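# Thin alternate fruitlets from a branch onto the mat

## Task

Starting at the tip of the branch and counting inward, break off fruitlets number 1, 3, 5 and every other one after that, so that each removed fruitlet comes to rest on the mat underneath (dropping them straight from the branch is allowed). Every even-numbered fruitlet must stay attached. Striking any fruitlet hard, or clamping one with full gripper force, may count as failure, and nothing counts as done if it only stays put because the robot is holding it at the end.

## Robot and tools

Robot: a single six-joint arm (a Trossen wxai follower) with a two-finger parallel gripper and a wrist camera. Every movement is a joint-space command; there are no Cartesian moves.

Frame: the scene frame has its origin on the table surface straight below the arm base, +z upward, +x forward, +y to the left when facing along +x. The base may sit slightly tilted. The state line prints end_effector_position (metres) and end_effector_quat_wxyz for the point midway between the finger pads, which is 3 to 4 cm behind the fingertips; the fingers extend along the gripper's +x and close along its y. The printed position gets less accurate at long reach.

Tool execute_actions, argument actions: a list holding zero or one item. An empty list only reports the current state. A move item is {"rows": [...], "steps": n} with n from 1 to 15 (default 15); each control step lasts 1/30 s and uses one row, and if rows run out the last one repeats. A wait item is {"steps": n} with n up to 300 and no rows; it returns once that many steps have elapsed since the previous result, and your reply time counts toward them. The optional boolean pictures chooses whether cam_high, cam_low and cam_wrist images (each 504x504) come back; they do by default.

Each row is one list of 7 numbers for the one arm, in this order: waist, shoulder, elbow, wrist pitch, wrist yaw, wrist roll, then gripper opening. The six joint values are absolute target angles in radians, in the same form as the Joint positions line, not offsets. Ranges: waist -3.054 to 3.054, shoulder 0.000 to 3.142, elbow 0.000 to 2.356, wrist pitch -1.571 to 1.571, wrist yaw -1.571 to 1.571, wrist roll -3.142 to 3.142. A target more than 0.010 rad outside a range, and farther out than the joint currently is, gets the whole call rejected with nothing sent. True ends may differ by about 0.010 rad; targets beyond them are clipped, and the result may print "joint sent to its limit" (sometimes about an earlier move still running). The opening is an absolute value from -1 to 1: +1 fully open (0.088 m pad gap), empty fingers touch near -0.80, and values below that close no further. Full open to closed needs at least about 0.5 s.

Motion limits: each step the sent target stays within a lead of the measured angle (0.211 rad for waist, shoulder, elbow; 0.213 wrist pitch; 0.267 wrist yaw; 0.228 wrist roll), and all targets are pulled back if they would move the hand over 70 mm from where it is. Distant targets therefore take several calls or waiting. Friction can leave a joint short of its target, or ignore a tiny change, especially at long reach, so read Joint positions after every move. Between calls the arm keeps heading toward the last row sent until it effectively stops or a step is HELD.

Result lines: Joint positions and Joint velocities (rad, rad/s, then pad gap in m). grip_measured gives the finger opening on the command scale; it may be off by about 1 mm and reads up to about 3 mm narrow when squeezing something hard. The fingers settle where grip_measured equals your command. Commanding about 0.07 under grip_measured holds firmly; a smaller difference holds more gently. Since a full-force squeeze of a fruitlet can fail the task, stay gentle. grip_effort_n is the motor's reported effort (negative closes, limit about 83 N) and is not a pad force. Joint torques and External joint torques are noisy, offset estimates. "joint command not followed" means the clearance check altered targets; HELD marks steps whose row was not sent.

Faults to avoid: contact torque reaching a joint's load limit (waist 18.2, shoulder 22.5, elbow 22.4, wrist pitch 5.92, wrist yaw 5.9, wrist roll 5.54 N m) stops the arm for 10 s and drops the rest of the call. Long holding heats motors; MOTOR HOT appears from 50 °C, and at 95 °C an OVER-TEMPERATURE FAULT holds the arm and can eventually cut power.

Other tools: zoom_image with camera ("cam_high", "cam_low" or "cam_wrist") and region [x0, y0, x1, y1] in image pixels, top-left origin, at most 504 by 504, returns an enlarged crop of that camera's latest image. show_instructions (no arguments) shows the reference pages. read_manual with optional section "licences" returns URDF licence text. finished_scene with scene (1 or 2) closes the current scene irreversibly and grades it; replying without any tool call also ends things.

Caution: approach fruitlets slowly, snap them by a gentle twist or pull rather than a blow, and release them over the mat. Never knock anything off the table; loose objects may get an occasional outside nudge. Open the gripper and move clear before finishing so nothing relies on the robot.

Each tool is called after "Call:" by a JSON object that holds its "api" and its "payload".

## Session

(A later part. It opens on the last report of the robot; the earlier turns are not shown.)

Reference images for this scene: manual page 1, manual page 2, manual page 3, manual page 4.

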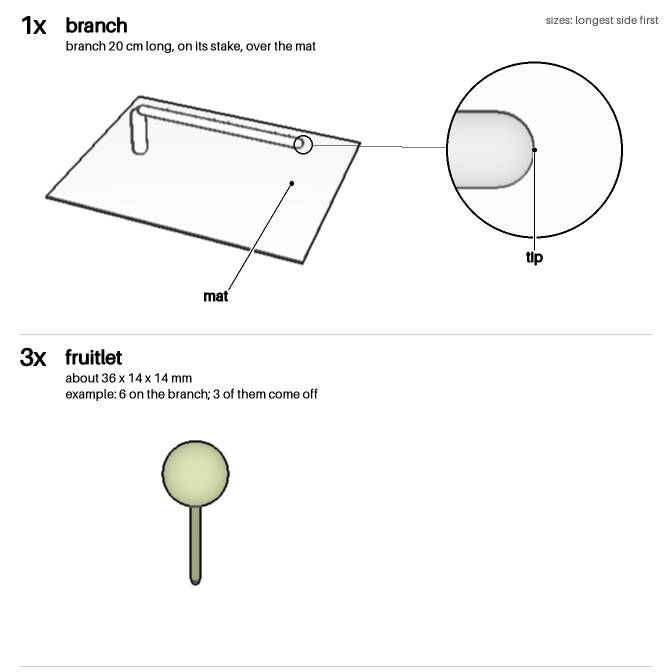

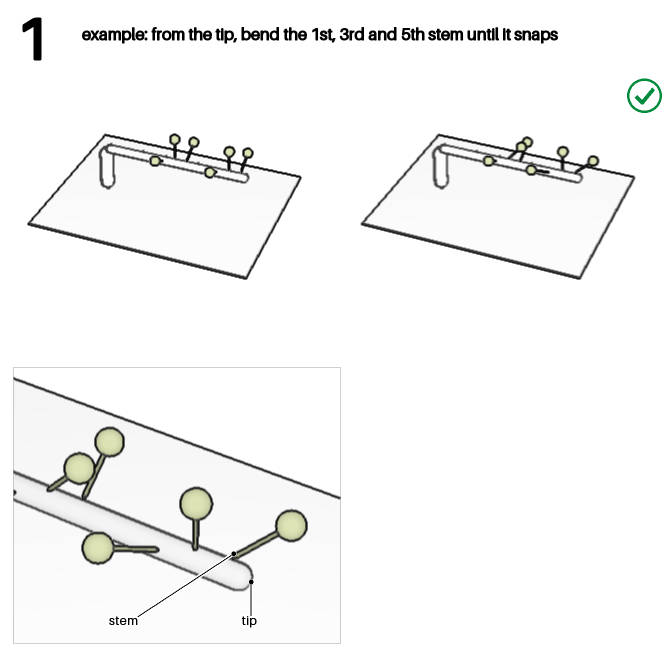

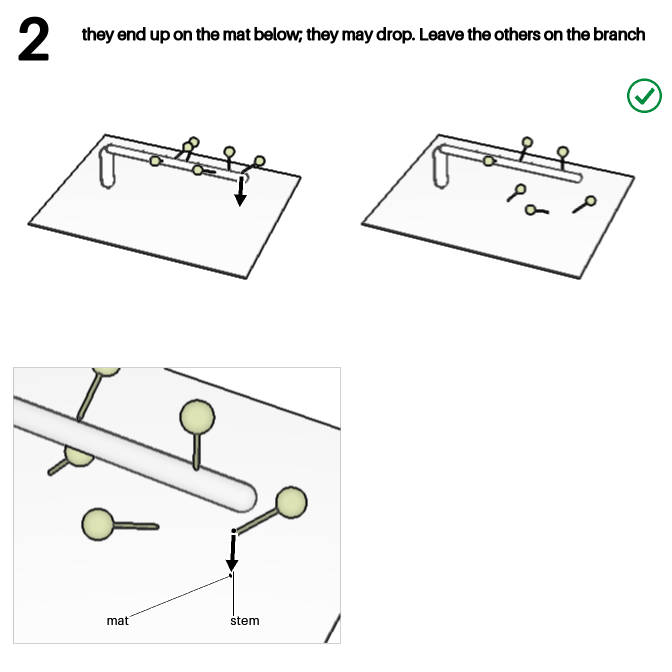

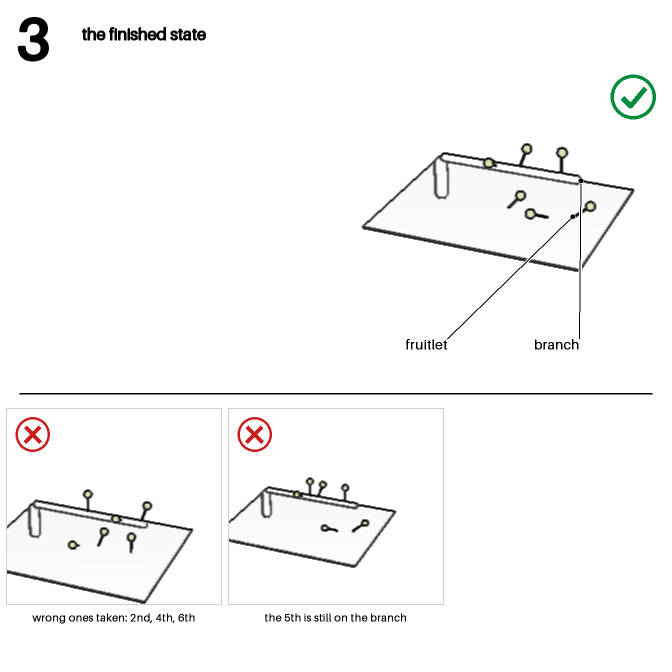

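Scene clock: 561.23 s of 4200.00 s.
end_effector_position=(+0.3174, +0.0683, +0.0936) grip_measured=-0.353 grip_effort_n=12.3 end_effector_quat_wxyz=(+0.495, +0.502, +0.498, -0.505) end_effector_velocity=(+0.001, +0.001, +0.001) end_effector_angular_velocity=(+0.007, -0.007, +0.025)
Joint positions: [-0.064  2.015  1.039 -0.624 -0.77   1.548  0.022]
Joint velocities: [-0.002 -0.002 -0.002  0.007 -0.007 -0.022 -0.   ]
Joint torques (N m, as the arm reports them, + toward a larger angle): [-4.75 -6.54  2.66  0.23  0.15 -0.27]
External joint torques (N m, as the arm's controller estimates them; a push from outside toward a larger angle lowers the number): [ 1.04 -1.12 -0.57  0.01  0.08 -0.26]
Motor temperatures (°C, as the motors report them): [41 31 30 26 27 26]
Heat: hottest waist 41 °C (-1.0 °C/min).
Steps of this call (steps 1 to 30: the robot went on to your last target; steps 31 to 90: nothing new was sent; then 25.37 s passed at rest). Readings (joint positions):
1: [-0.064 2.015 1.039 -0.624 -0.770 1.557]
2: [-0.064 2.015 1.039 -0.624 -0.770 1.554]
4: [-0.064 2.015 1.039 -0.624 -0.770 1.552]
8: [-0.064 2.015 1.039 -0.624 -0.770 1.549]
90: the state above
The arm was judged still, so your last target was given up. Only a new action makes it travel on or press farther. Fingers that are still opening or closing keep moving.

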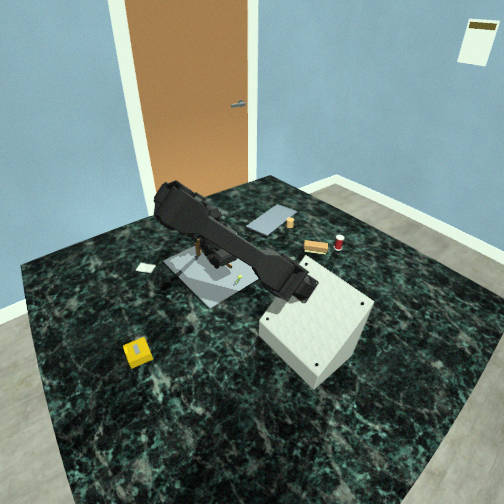

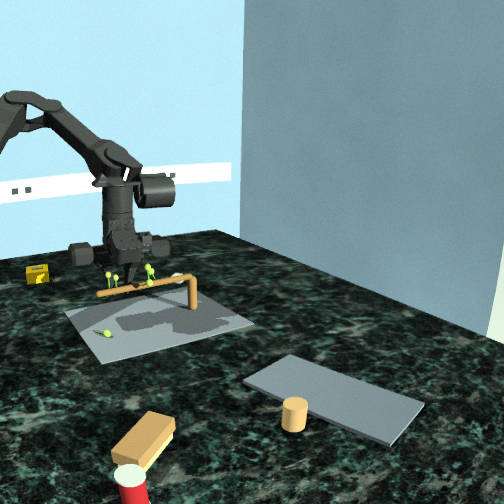

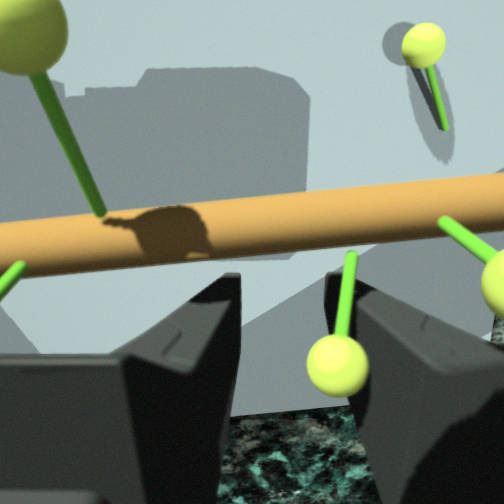

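Call:
{"api": "execute_actions", "payload": {"actions": [{"rows":[[-0.063,2.000,1.025,-0.620,-0.767,1.548,-0.35],[-0.063,1.993,1.012,-0.616,-0.767,1.550,-0.35],[-0.062,1.985,1.002,-0.613,-0.767,1.552,-0.35]],"steps":12}]}}

Scene clock: 574.17 s of 4200.00 s.
end_effector_position=(+0.3106, +0.0684, +0.0936) grip_measured=-0.353 grip_effort_n=12.3 end_effector_quat_wxyz=(+0.494, +0.502, +0.498, -0.506) end_effector_velocity=(-0.003, +0.003, +0.001) end_effector_angular_velocity=(+0.022, +0.003, +0.000)
Joint positions: [-0.064  1.996  1.009 -0.616 -0.77   1.548  0.022]
Joint velocities: [-0.002 -0.007 -0.007 -0.007 -0.022 -0.007 -0.   ]
Joint torques (N m, as the arm reports them, + toward a larger angle): [-4.55 -6.33  2.62  0.21  0.16  0.1 ]
External joint torques (N m, as the arm's controller estimates them; a push from outside toward a larger angle lowers the number): [ 1.06 -1.1  -0.45  0.04  0.1   0.1 ]
Motor temperatures (°C, as the motors report them): [41 32 30 26 26 26]
Heat: hottest waist 41 °C (-1.0 °C/min).
Steps of this call (steps 1 to 90: nothing new was sent; then 9.53 s passed at rest; steps 91 to 102: all 12 steps of this action). Readings (joint positions):
91: [-0.064 2.015 1.038 -0.623 -0.770 1.548]
92: [-0.064 2.012 1.034 -0.621 -0.770 1.548]
94: [-0.064 2.004 1.022 -0.619 -0.770 1.548]
98: [-0.064 1.998 1.011 -0.616 -0.770 1.548]
102: the state above

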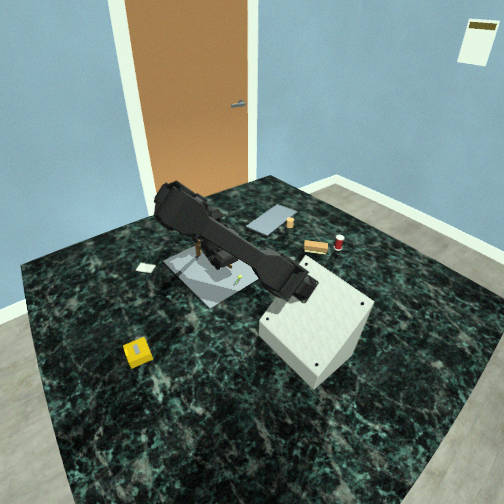

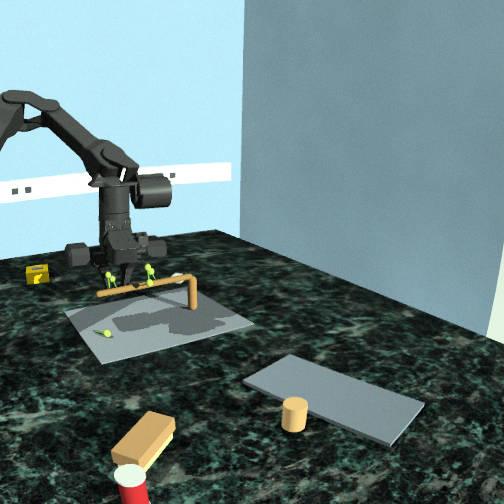

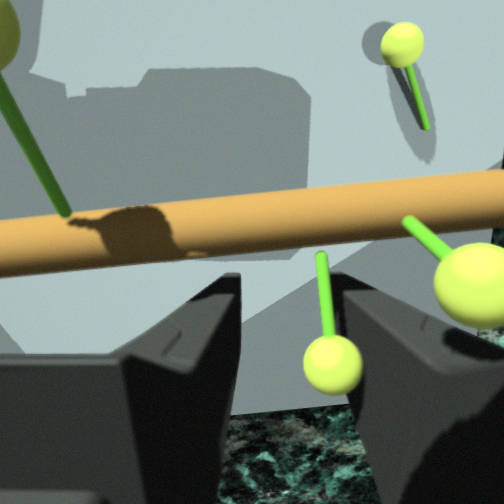

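Call:
{"api": "execute_actions", "payload": {"actions": [{"rows":[[-0.064,2.008,1.022,-0.618,-0.767,1.547,-0.35],[-0.064,2.014,1.030,-0.620,-0.767,1.546,-0.35],[-0.064,2.019,1.038,-0.623,-0.767,1.546,-0.35],[-0.064,2.025,1.046,-0.625,-0.767,1.545,-0.35],[-0.065,2.030,1.054,-0.627,-0.767,1.544,-0.35],[-0.065,2.036,1.062,-0.630,-0.767,1.544,-0.35],[-0.065,2.041,1.070,-0.632,-0.767,1.543,-0.35],[-0.065,2.047,1.078,-0.634,-0.767,1.542,-0.35],[-0.066,2.052,1.086,-0.636,-0.767,1.542,-0.35],[-0.066,2.058,1.094,-0.639,-0.767,1.541,-0.35],[-0.066,2.063,1.102,-0.641,-0.767,1.540,-0.35],[-0.066,2.069,1.110,-0.643,-0.767,1.540,-0.35],[-0.066,2.075,1.118,-0.645,-0.767,1.539,-0.35]],"steps":15}]}}

Scene clock: 589.47 s of 4200.00 s.
end_effector_position=(+0.3316, +0.0671, +0.0928) grip_measured=-0.353 grip_effort_n=11.9 end_effector_quat_wxyz=(+0.497, +0.501, +0.499, -0.503) end_effector_velocity=(+0.033, +0.001, +0.002) end_effector_angular_velocity=(+0.007, -0.018, +0.021)
Joint positions: [-0.064  2.058  1.101 -0.639 -0.77   1.547  0.022]
Joint velocities: [-0.002  0.081  0.139 -0.037 -0.007 -0.007 -0.   ]
Joint torques (N m, as the arm reports them, + toward a larger angle): [-5.17 -4.38  3.88 -0.16  0.16 -0.25]
External joint torques (N m, as the arm's controller estimates them; a push from outside toward a larger angle lowers the number): [ 0.77  1.31  0.86 -0.27  0.1  -0.26]
Motor temperatures (°C, as the motors report them): [41 32 30 26 26 26]
Heat: hottest waist 41 °C (-2.0 °C/min).
Steps of this call (steps 1 to 15: the robot went on to your last target; steps 16 to 90: nothing new was sent; then 11.80 s passed at rest; steps 91 to 105: all 15 steps of this action). Readings (joint positions):
91: [-0.064 1.996 1.009 -0.615 -0.770 1.548]
92: [-0.064 1.996 1.010 -0.615 -0.770 1.548]
94: [-0.064 2.002 1.020 -0.619 -0.770 1.548]
98: [-0.064 2.021 1.052 -0.626 -0.770 1.548]
105: the state above

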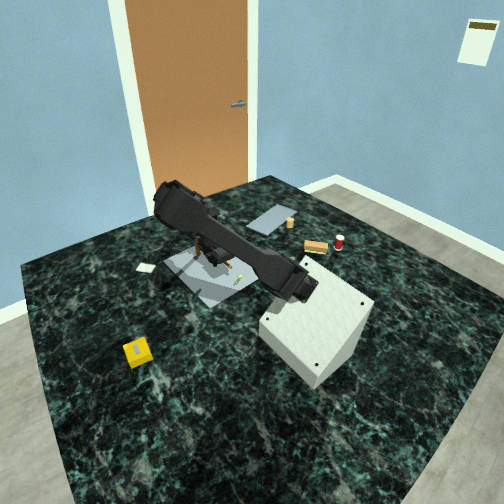

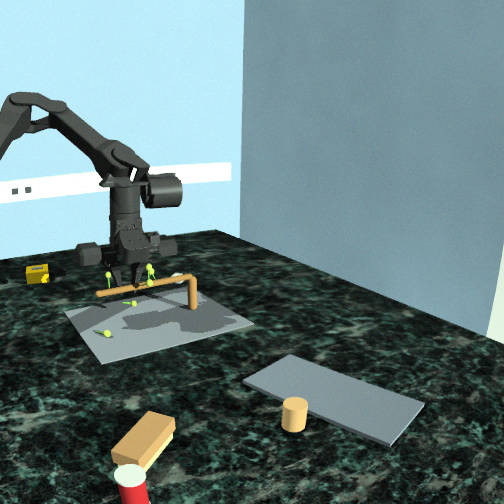

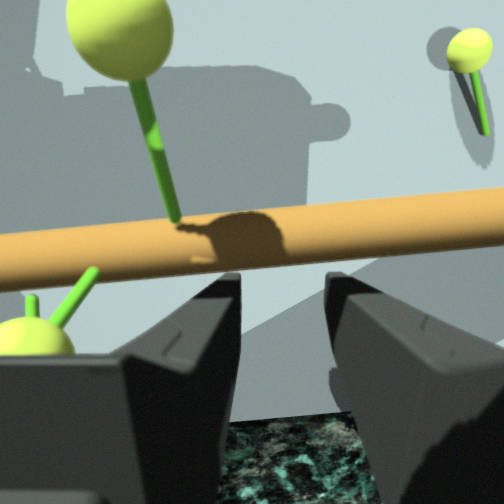

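Call:
{"api": "zoom_image", "payload": {"camera": "cam_low", "region": [60, 240, 220, 350]}}

Region (60, 240, 220, 350) of cam_low's 504x504 image, scaled by 3.150, with more detail than that image has; it fills the top 346 rows of this view, and the rest is white.

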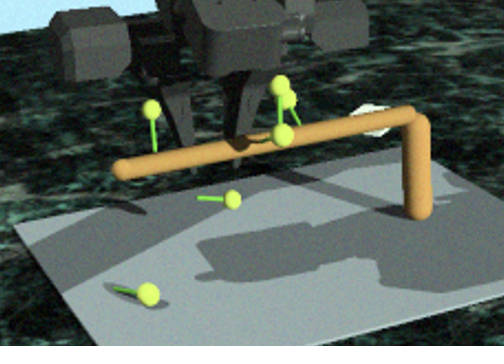

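Call:
{"api": "execute_actions", "payload": {"actions": [{"rows":[[-0.072,2.062,1.118,-0.660,-0.767,1.547,-0.35],[-0.081,2.058,1.128,-0.682,-0.767,1.547,-0.35],[-0.090,2.054,1.138,-0.704,-0.767,1.57,-0.35],[-0.099,2.051,1.148,-0.726,-0.767,1.60,-0.35],[-0.108,2.047,1.158,-0.748,-0.766,1.63,-0.35],[-0.117,2.043,1.168,-0.770,-0.765,1.66,-0.35],[-0.126,2.040,1.178,-0.792,-0.764,1.69,-0.35],[-0.135,2.036,1.188,-0.814,-0.763,1.72,-0.35],[-0.144,2.032,1.198,-0.836,-0.762,1.75,-0.35],[-0.153,2.029,1.208,-0.858,-0.761,1.78,-0.35],[-0.162,2.026,1.218,-0.880,-0.760,1.81,-0.35],[-0.171,2.023,1.228,-0.902,-0.759,1.84,-0.35],[-0.178,2.040,1.255,-0.915,-0.758,1.87,-0.35],[-0.185,2.065,1.290,-0.930,-0.757,1.90,-0.35],[-0.190,2.090,1.325,-0.942,-0.757,1.92,-0.35]],"steps":15}], "pictures": false}}

Call:
{"api": "execute_actions", "payload": {"actions": [{"rows":[[-0.195,2.115,1.36,-0.952,-0.757,1.933,-0.35],[-0.199,2.14,1.39,-0.962,-0.757,1.933,-0.35],[-0.203,2.16,1.412,-0.968,-0.757,1.933,-0.35],[-0.206,2.172,1.423,-0.972,-0.757,1.933,-0.2]],"steps":14}]}}

Scene clock: 649.57 s of 4200.00 s.
end_effector_position=(+0.3426, +0.0635, +0.1423) grip_measured=-0.352 grip_effort_n=11.9 end_effector_quat_wxyz=(+0.373, +0.598, +0.375, -0.602) end_effector_velocity=(+0.135, -0.014, +0.116) end_effector_angular_velocity=(-0.013, -0.155, -0.935)
Joint positions: [-0.17   2.05   1.249 -0.901 -0.761  1.845  0.022]
Joint velocities: [-0.217  0.242  0.725 -0.476  0.007  0.784 -0.   ]
Joint torques (N m, as the arm reports them, + toward a larger angle): [-5.2  -3.87  5.35  0.12  0.14  0.19]
External joint torques (N m, as the arm's controller estimates them; a push from outside toward a larger angle lowers the number): [ 0.85  0.82  1.72 -0.24  0.05  0.19]
Motor temperatures (°C, as the motors report them): [42 31 31 26 26 26]
Heat: hottest waist 42 °C (+1.0 °C/min).
Steps of this call (steps 1 to 30: the robot went on to your last target; steps 31 to 90: nothing new was sent; then 56.60 s passed at rest; steps 91 to 105: all 15 steps of this action). Readings (joint positions):
91: [-0.064 2.063 1.112 -0.646 -0.770 1.545]
92: [-0.066 2.063 1.114 -0.655 -0.770 1.545]
94: [-0.075 2.063 1.123 -0.685 -0.770 1.558]
98: [-0.109 2.059 1.156 -0.760 -0.768 1.647]
105: the state above

Scene clock: 650.03 s of 4200.00 s.
end_effector_position=(+0.3738, +0.0495, +0.1522) grip_measured=-0.207 grip_effort_n=12.8 end_effector_quat_wxyz=(+0.341, +0.623, +0.337, -0.618) end_effector_velocity=(+0.010, +0.003, +0.008) end_effector_angular_velocity=(-0.012, -0.023, +0.013)
Joint positions: [-0.205  2.159  1.413 -0.969 -0.759  1.926  0.029]
Joint velocities: [-0.002 -0.002  0.037 -0.007  0.007  0.007  0.002]
Joint torques (N m, as the arm reports them, + toward a larger angle): [-5.69 -4.76  4.81 -0.07  0.14  0.22]
External joint torques (N m, as the arm's controller estimates them; a push from outside toward a larger angle lowers the number): [ 1.04  1.43  0.9  -0.29  0.08  0.22]
Motor temperatures (°C, as the motors report them): [42 31 31 26 26 26]
Heat: hottest waist 42 °C (+1.0 °C/min).
Steps of this call (steps 1 to 14: all 14 steps of this action). Readings (joint positions):
1: [-0.177 2.061 1.277 -0.916 -0.761 1.868]
2: [-0.183 2.077 1.308 -0.927 -0.761 1.885]
4: [-0.194 2.112 1.365 -0.942 -0.761 1.905]
8: [-0.205 2.150 1.404 -0.963 -0.760 1.921]
14: the state above

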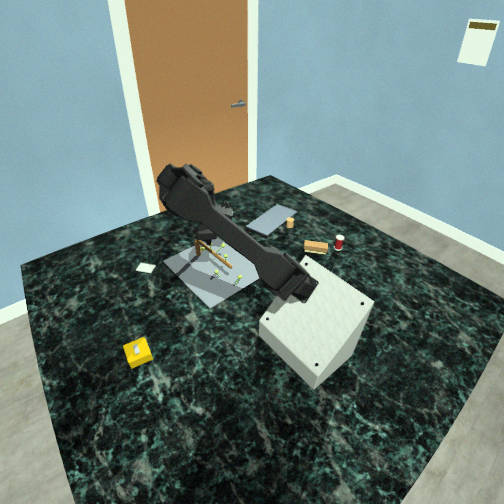

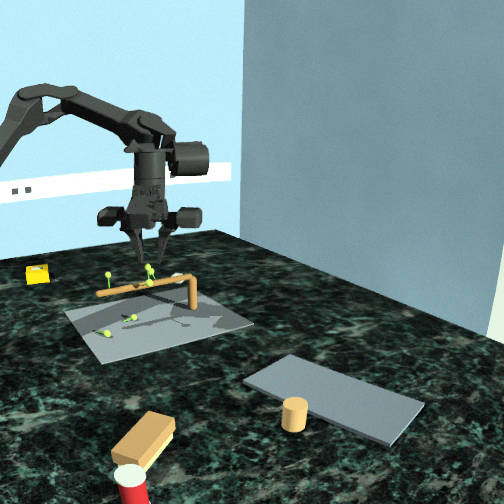

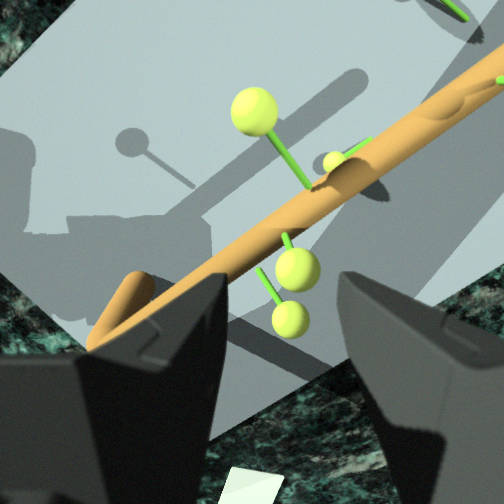

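Call:
{"api": "execute_actions", "payload": {"actions": [{"rows":[[-0.200,2.173,1.405,-0.958,-0.758,1.935,-0.2],[-0.194,2.174,1.398,-0.947,-0.759,1.943,-0.2],[-0.188,2.175,1.391,-0.936,-0.760,1.951,-0.2],[-0.182,2.176,1.384,-0.925,-0.760,1.959,-0.2],[-0.176,2.177,1.377,-0.914,-0.761,1.967,-0.2],[-0.170,2.178,1.370,-0.903,-0.761,1.975,-0.2],[-0.164,2.179,1.363,-0.892,-0.762,1.983,-0.2],[-0.159,2.180,1.356,-0.881,-0.762,1.990,-0.2],[-0.154,2.180,1.350,-0.868,-0.762,1.997,-0.2]],"steps":14}]}}

Scene clock: 668.70 s of 4200.00 s.
end_effector_position=(+0.3698, +0.0517, +0.1275) grip_measured=-0.203 grip_effort_n=12.8 end_effector_quat_wxyz=(+0.337, +0.619, +0.337, -0.625) end_effector_velocity=(+0.001, +0.001, -0.006) end_effector_angular_velocity=(+0.018, -0.018, -0.013)
Joint positions: [-0.155  2.169  1.358 -0.876 -0.759  1.987  0.029]
Joint velocities: [ 0.007 -0.002 -0.027  0.051 -0.022  0.037 -0.   ]
Joint torques (N m, as the arm reports them, + toward a larger angle): [-5.65 -4.96  3.2   0.23 -0.04  0.21]
External joint torques (N m, as the arm's controller estimates them; a push from outside toward a larger angle lowers the number): [ 1.18  1.48 -0.59  0.03 -0.1   0.21]
Motor temperatures (°C, as the motors report them): [42 31 31 25 26 26]
Heat: hottest waist 42 °C (+1.0 °C/min).
Steps of this call (steps 1 to 15: the robot went on to your last target; steps 16 to 90: nothing new was sent; then 15.20 s passed at rest; steps 91 to 104: all 14 steps of this action). Readings (joint positions):
91: [-0.205 2.160 1.416 -0.969 -0.759 1.927]
92: [-0.204 2.160 1.414 -0.965 -0.759 1.930]
94: [-0.200 2.160 1.408 -0.948 -0.759 1.939]
98: [-0.177 2.164 1.382 -0.910 -0.759 1.965]
104: the state above

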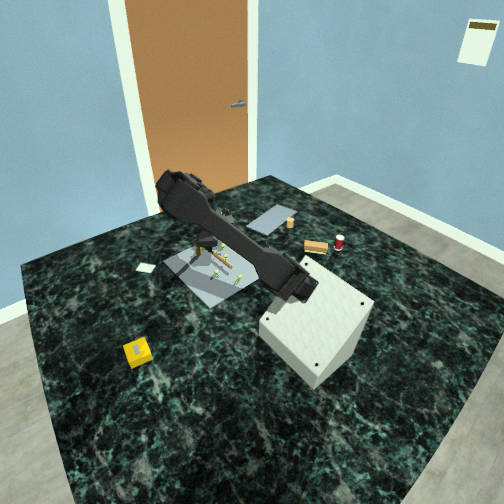

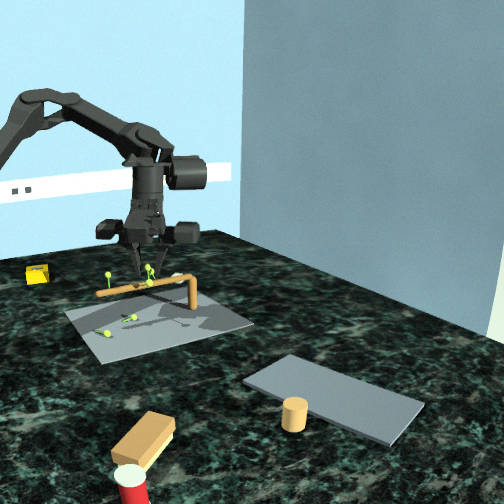

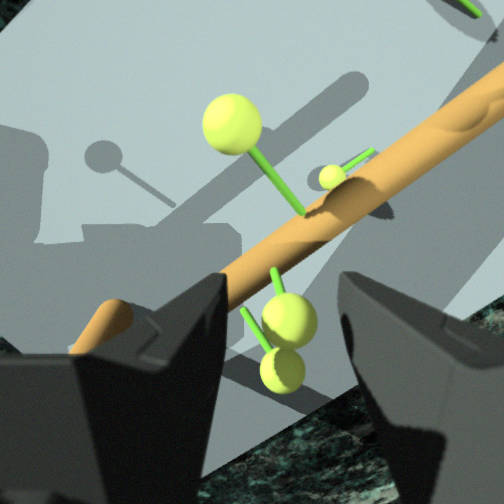

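Call:
{"api": "execute_actions", "payload": {"actions": [{"rows":[[-0.151,2.182,1.347,-0.860,-0.762,2.003,-0.2],[-0.147,2.183,1.343,-0.851,-0.763,2.009,-0.2],[-0.143,2.185,1.339,-0.842,-0.763,2.015,-0.2],[-0.139,2.186,1.335,-0.832,-0.764,2.020,-0.2],[-0.135,2.188,1.330,-0.822,-0.764,2.026,-0.2],[-0.132,2.189,1.326,-0.813,-0.765,2.030,-0.2]],"steps":12}]}}

Scene clock: 690.03 s of 4200.00 s.
end_effector_position=(+0.3710, +0.0511, +0.1177) grip_measured=-0.203 grip_effort_n=12.3 end_effector_quat_wxyz=(+0.338, +0.622, +0.334, -0.622) end_effector_velocity=(+0.003, -0.003, -0.001) end_effector_angular_velocity=(-0.010, -0.020, +0.010)
Joint positions: [-0.138  2.176  1.336 -0.818 -0.762  2.022  0.029]
Joint velocities: [-0.002 -0.002 -0.012  0.037  0.007  0.007  0.   ]
Joint torques (N m, as the arm reports them, + toward a larger angle): [-5.15 -4.62  2.91  0.21 -0.06  0.22]
External joint torques (N m, as the arm's controller estimates them; a push from outside toward a larger angle lowers the number): [ 1.58  1.63 -0.67  0.06 -0.13  0.22]
Motor temperatures (°C, as the motors report them): [42 31 30 26 26 26]
Heat: hottest waist 42 °C (+1.0 °C/min).
Steps of this call (steps 1 to 15: the robot went on to your last target; steps 16 to 90: nothing new was sent; then 17.93 s passed at rest; steps 91 to 102: all 12 steps of this action). Readings (joint positions):
91: [-0.155 2.169 1.356 -0.868 -0.759 1.992]
92: [-0.155 2.169 1.355 -0.864 -0.759 1.995]
94: [-0.152 2.170 1.350 -0.851 -0.760 2.003]
98: [-0.139 2.175 1.338 -0.826 -0.761 2.018]
102: the state above

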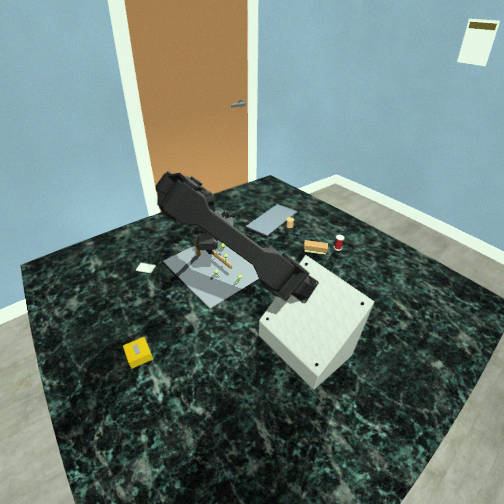

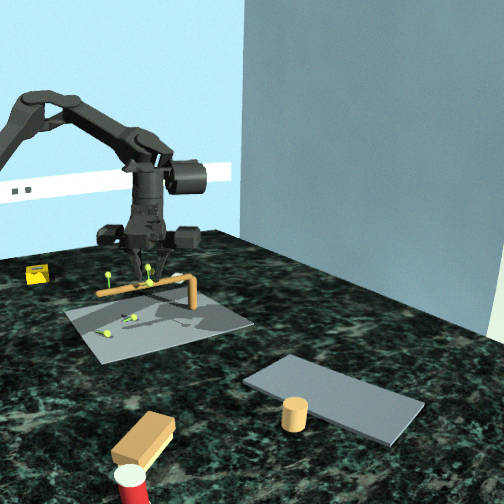

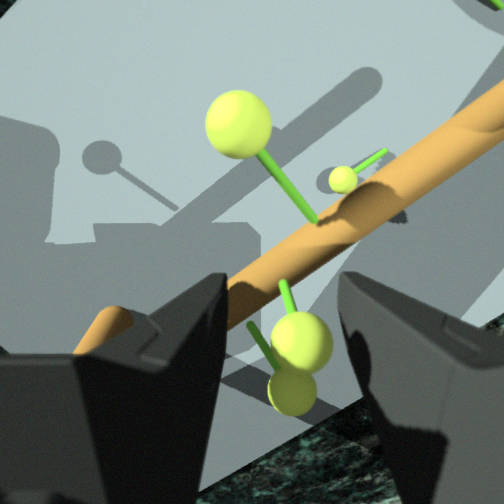

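Call:
{"api": "execute_actions", "payload": {"actions": [{"rows":[[-0.134,2.170,1.326,-0.815,-0.763,2.028,-0.2],[-0.132,2.160,1.318,-0.812,-0.763,2.030,-0.2],[-0.130,2.153,1.310,-0.808,-0.763,2.033,-0.2],[-0.128,2.148,1.303,-0.805,-0.764,2.035,-0.2],[-0.126,2.142,1.296,-0.802,-0.764,2.038,-0.2],[-0.124,2.137,1.289,-0.799,-0.764,2.040,-0.2],[-0.122,2.131,1.282,-0.795,-0.764,2.043,-0.2],[-0.120,2.126,1.275,-0.792,-0.765,2.046,-0.2],[-0.118,2.121,1.268,-0.789,-0.765,2.048,-0.2],[-0.116,2.115,1.261,-0.786,-0.765,2.051,-0.2],[-0.114,2.110,1.254,-0.782,-0.765,2.053,-0.2],[-0.112,2.104,1.247,-0.779,-0.766,2.056,-0.2],[-0.110,2.099,1.240,-0.776,-0.766,2.058,-0.2],[-0.108,2.093,1.233,-0.773,-0.766,2.061,-0.2],[-0.106,2.088,1.226,-0.770,-0.766,2.063,-0.2]],"steps":15}]}}

Scene clock: 710.07 s of 4200.00 s.
end_effector_position=(+0.3586, +0.0594, +0.1183) grip_measured=-0.202 grip_effort_n=10.9 end_effector_quat_wxyz=(+0.341, +0.625, +0.331, -0.619) end_effector_velocity=(-0.031, +0.032, -0.005) end_effector_angular_velocity=(+0.015, -0.028, +0.044)
Joint positions: [-0.125  2.109  1.256 -0.776 -0.76   2.051  0.029]
Joint velocities: [ 0.061 -0.173 -0.203  0.125 -0.022  0.066 -0.   ]
Joint torques (N m, as the arm reports them, + toward a larger angle): [-4.38 -6.67  2.38 -0.03 -0.16  0.21]
External joint torques (N m, as the arm's controller estimates them; a push from outside toward a larger angle lowers the number): [ 2.   -0.79 -1.15 -0.23 -0.22  0.21]
Motor temperatures (°C, as the motors report them): [42 31 30 26 26 26]
Heat: hottest waist 42 °C (+0.0 °C/min).
Steps of this call (steps 1 to 15: the robot went on to your last target; steps 16 to 90: nothing new was sent; then 16.53 s passed at rest; steps 91 to 105: all 15 steps of this action). Readings (joint positions):
91: [-0.138 2.176 1.334 -0.816 -0.762 2.023]
92: [-0.138 2.175 1.333 -0.816 -0.762 2.023]
94: [-0.138 2.170 1.326 -0.809 -0.762 2.025]
98: [-0.136 2.151 1.303 -0.798 -0.761 2.034]
105: the state above

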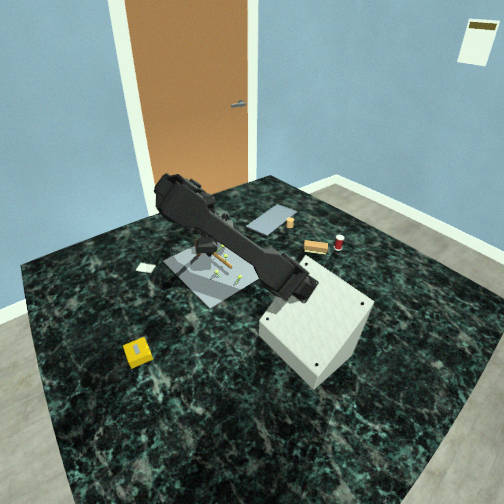

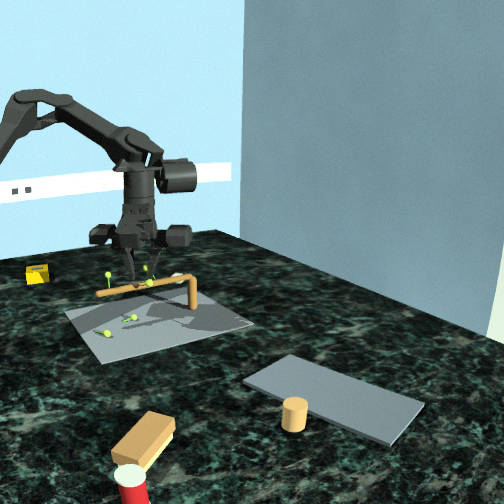

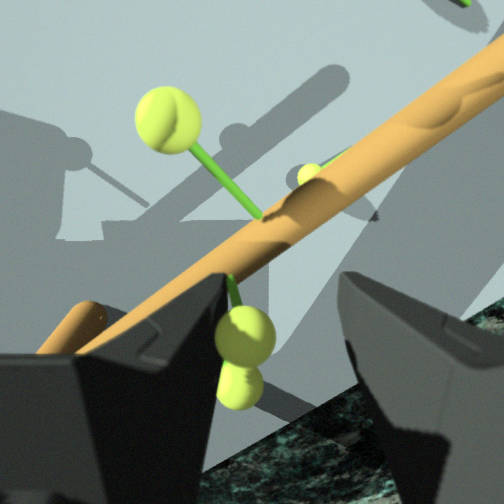

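Call:
{"api": "zoom_image", "payload": {"camera": "cam_wrist", "region": [140, 250, 340, 450]}}

Call:
{"api": "zoom_image", "payload": {"camera": "cam_low", "region": [110, 240, 190, 300]}}

Region (140, 250, 340, 450) of cam_wrist's 504x504 image, scaled by 2.520, with more detail than that image has.

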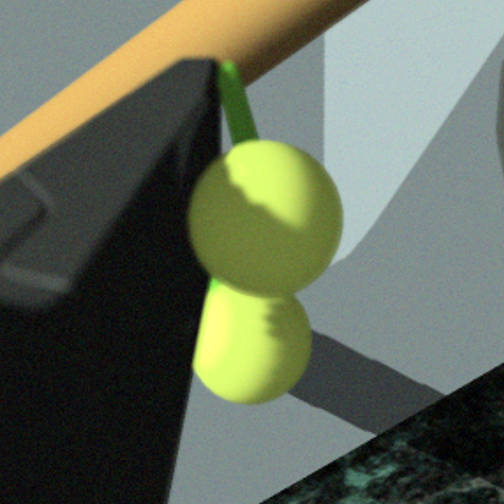

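Region (110, 240, 190, 300) of cam_low's 504x504 image, scaled by 6.300, with more detail than that image has; it fills the top 378 rows of this view, and the rest is white.

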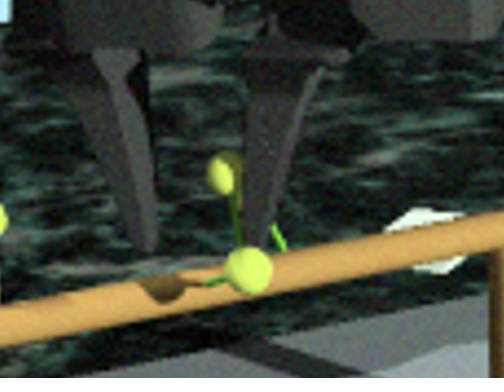

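Call:
{"api": "execute_actions", "payload": {"actions": [{"rows":[[-0.108,2.088,1.226,-0.770,-0.766,2.065,-0.2],[-0.105,2.083,1.219,-0.767,-0.766,2.068,-0.2],[-0.102,2.077,1.212,-0.764,-0.767,2.070,-0.2],[-0.099,2.072,1.205,-0.760,-0.767,2.073,-0.2],[-0.096,2.066,1.198,-0.757,-0.767,2.075,-0.2],[-0.093,2.061,1.191,-0.754,-0.767,2.078,-0.2],[-0.090,2.056,1.184,-0.751,-0.767,2.080,-0.2],[-0.087,2.051,1.177,-0.748,-0.768,2.083,-0.2]],"steps":10}]}}

Scene clock: 736.33 s of 4200.00 s.
end_effector_position=(+0.3431, +0.0700, +0.1104) grip_measured=-0.202 grip_effort_n=8.6 end_effector_quat_wxyz=(+0.336, +0.618, +0.337, -0.625) end_effector_velocity=(-0.038, +0.015, -0.032) end_effector_angular_velocity=(+0.024, +0.091, +0.007)
Joint positions: [-0.091  2.067  1.192 -0.755 -0.765  2.073  0.029]
Joint velocities: [ 0.085 -0.037 -0.134  0.051 -0.022  0.022 -0.   ]
Joint torques (N m, as the arm reports them, + toward a larger angle): [-5.37 -7.01  3.07  0.27 -0.04  0.21]
External joint torques (N m, as the arm's controller estimates them; a push from outside toward a larger angle lowers the number): [ 1.2  -1.22 -0.49  0.03 -0.12  0.21]
Motor temperatures (°C, as the motors report them): [41 32 30 26 26 26]
Heat: hottest waist 41 °C (-1.0 °C/min).
Steps of this call (steps 1 to 30: the robot went on to your last target; steps 31 to 90: nothing new was sent; then 22.93 s passed at rest; steps 91 to 100: all 10 steps of this action). Readings (joint positions):
91: [-0.122 2.097 1.242 -0.763 -0.758 2.057]
92: [-0.122 2.097 1.240 -0.762 -0.758 2.058]
94: [-0.118 2.090 1.231 -0.761 -0.761 2.061]
98: [-0.100 2.071 1.204 -0.758 -0.764 2.070]
100: the state above

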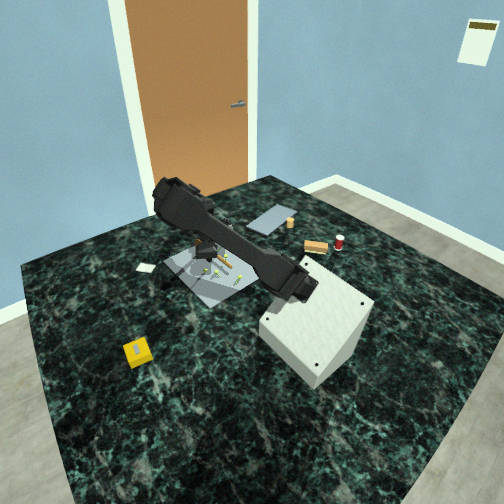

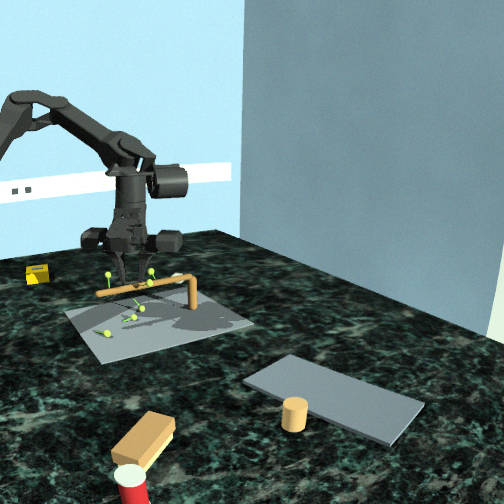

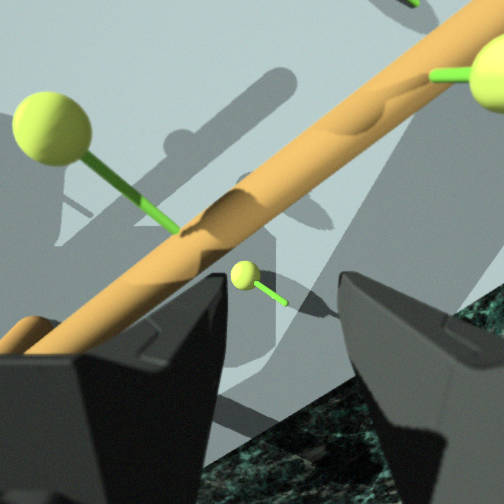

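Call:
{"api": "execute_actions", "payload": {"actions": [{"rows":[[-0.095,2.050,1.190,-0.765,-0.765,2.075,-0.2],[-0.103,2.047,1.200,-0.785,-0.765,2.070,-0.2],[-0.111,2.044,1.210,-0.805,-0.765,2.060,-0.2],[-0.120,2.041,1.220,-0.825,-0.765,2.050,-0.2],[-0.129,2.038,1.230,-0.845,-0.765,2.040,-0.2],[-0.138,2.035,1.240,-0.865,-0.764,2.030,-0.2],[-0.147,2.032,1.250,-0.885,-0.763,2.020,-0.2],[-0.156,2.029,1.260,-0.905,-0.762,2.010,-0.2],[-0.165,2.025,1.268,-0.925,-0.761,2.000,-0.2],[-0.174,2.018,1.275,-0.945,-0.760,1.990,-0.2],[-0.183,2.010,1.282,-0.965,-0.759,1.980,-0.2],[-0.190,2.000,1.288,-0.985,-0.758,1.970,-0.2],[-0.196,1.990,1.292,-1.000,-0.757,1.960,-0.2]],"steps":15}]}}

Call:
{"api": "zoom_image", "payload": {"camera": "cam_low", "region": [50, 240, 270, 380]}}

Scene clock: 745.07 s of 4200.00 s.
end_effector_position=(+0.3422, +0.0732, +0.1608) grip_measured=-0.202 grip_effort_n=8.6 end_effector_quat_wxyz=(+0.328, +0.628, +0.327, -0.625) end_effector_velocity=(+0.008, +0.025, +0.095) end_effector_angular_velocity=(-0.014, -0.129, +0.071)
Joint positions: [-0.188  2.009  1.277 -0.974 -0.761  1.98   0.029]
Joint velocities: [-0.139 -0.183  0.12  -0.256  0.007 -0.139  0.   ]
Joint torques (N m, as the arm reports them, + toward a larger angle): [-4.76 -6.    4.59 -0.09  0.15 -0.26]
External joint torques (N m, as the arm's controller estimates them; a push from outside toward a larger angle lowers the number): [ 0.86 -1.    0.94 -0.26  0.09 -0.26]
Motor temperatures (°C, as the motors report them): [41 33 30 26 26 26]
Heat: hottest waist 41 °C (-1.0 °C/min).
Steps of this call (steps 1 to 15: the robot went on to your last target; steps 16 to 90: nothing new was sent; then 5.23 s passed at rest; steps 91 to 105: all 15 steps of this action). Readings (joint positions):
91: [-0.088 2.062 1.184 -0.751 -0.765 2.076]
92: [-0.089 2.062 1.186 -0.758 -0.765 2.076]
94: [-0.097 2.060 1.193 -0.788 -0.765 2.072]
98: [-0.130 2.051 1.226 -0.855 -0.765 2.040]
105: the state above

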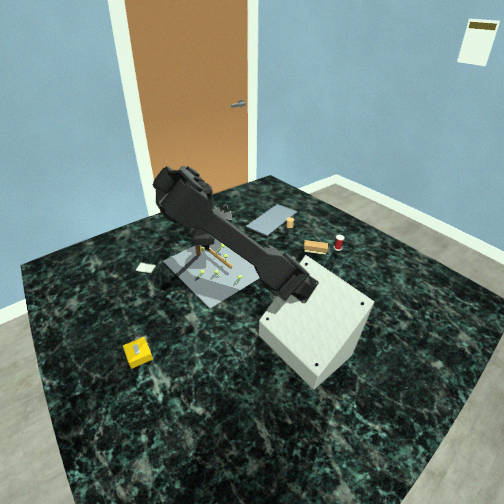

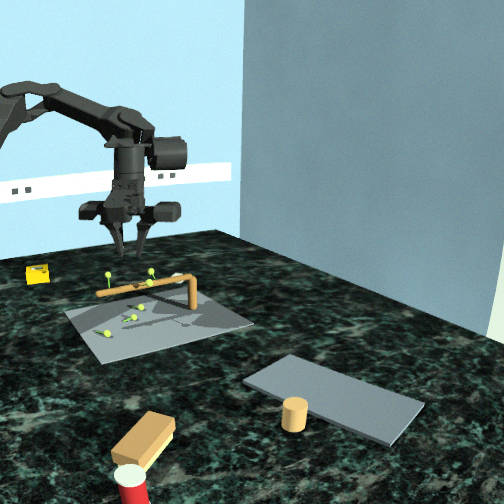

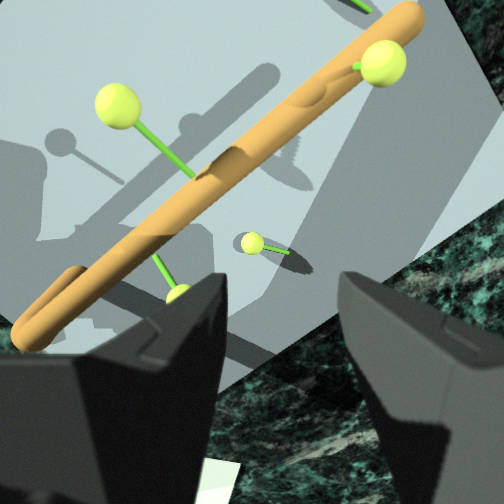

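Region (50, 240, 270, 380) of cam_low's 504x504 image, scaled by 2.291, with more detail than that image has; it fills the top 321 rows of this view, and the rest is white.

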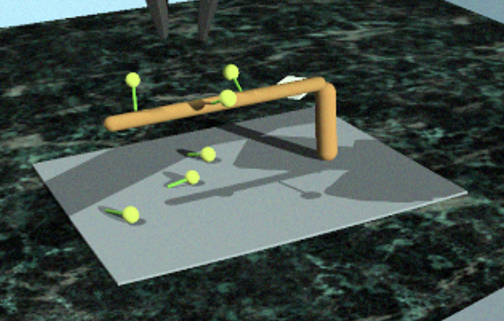

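Call:
{"api": "finished_scene", "payload": {"scene": 2}}

The scene is finished: the task was done.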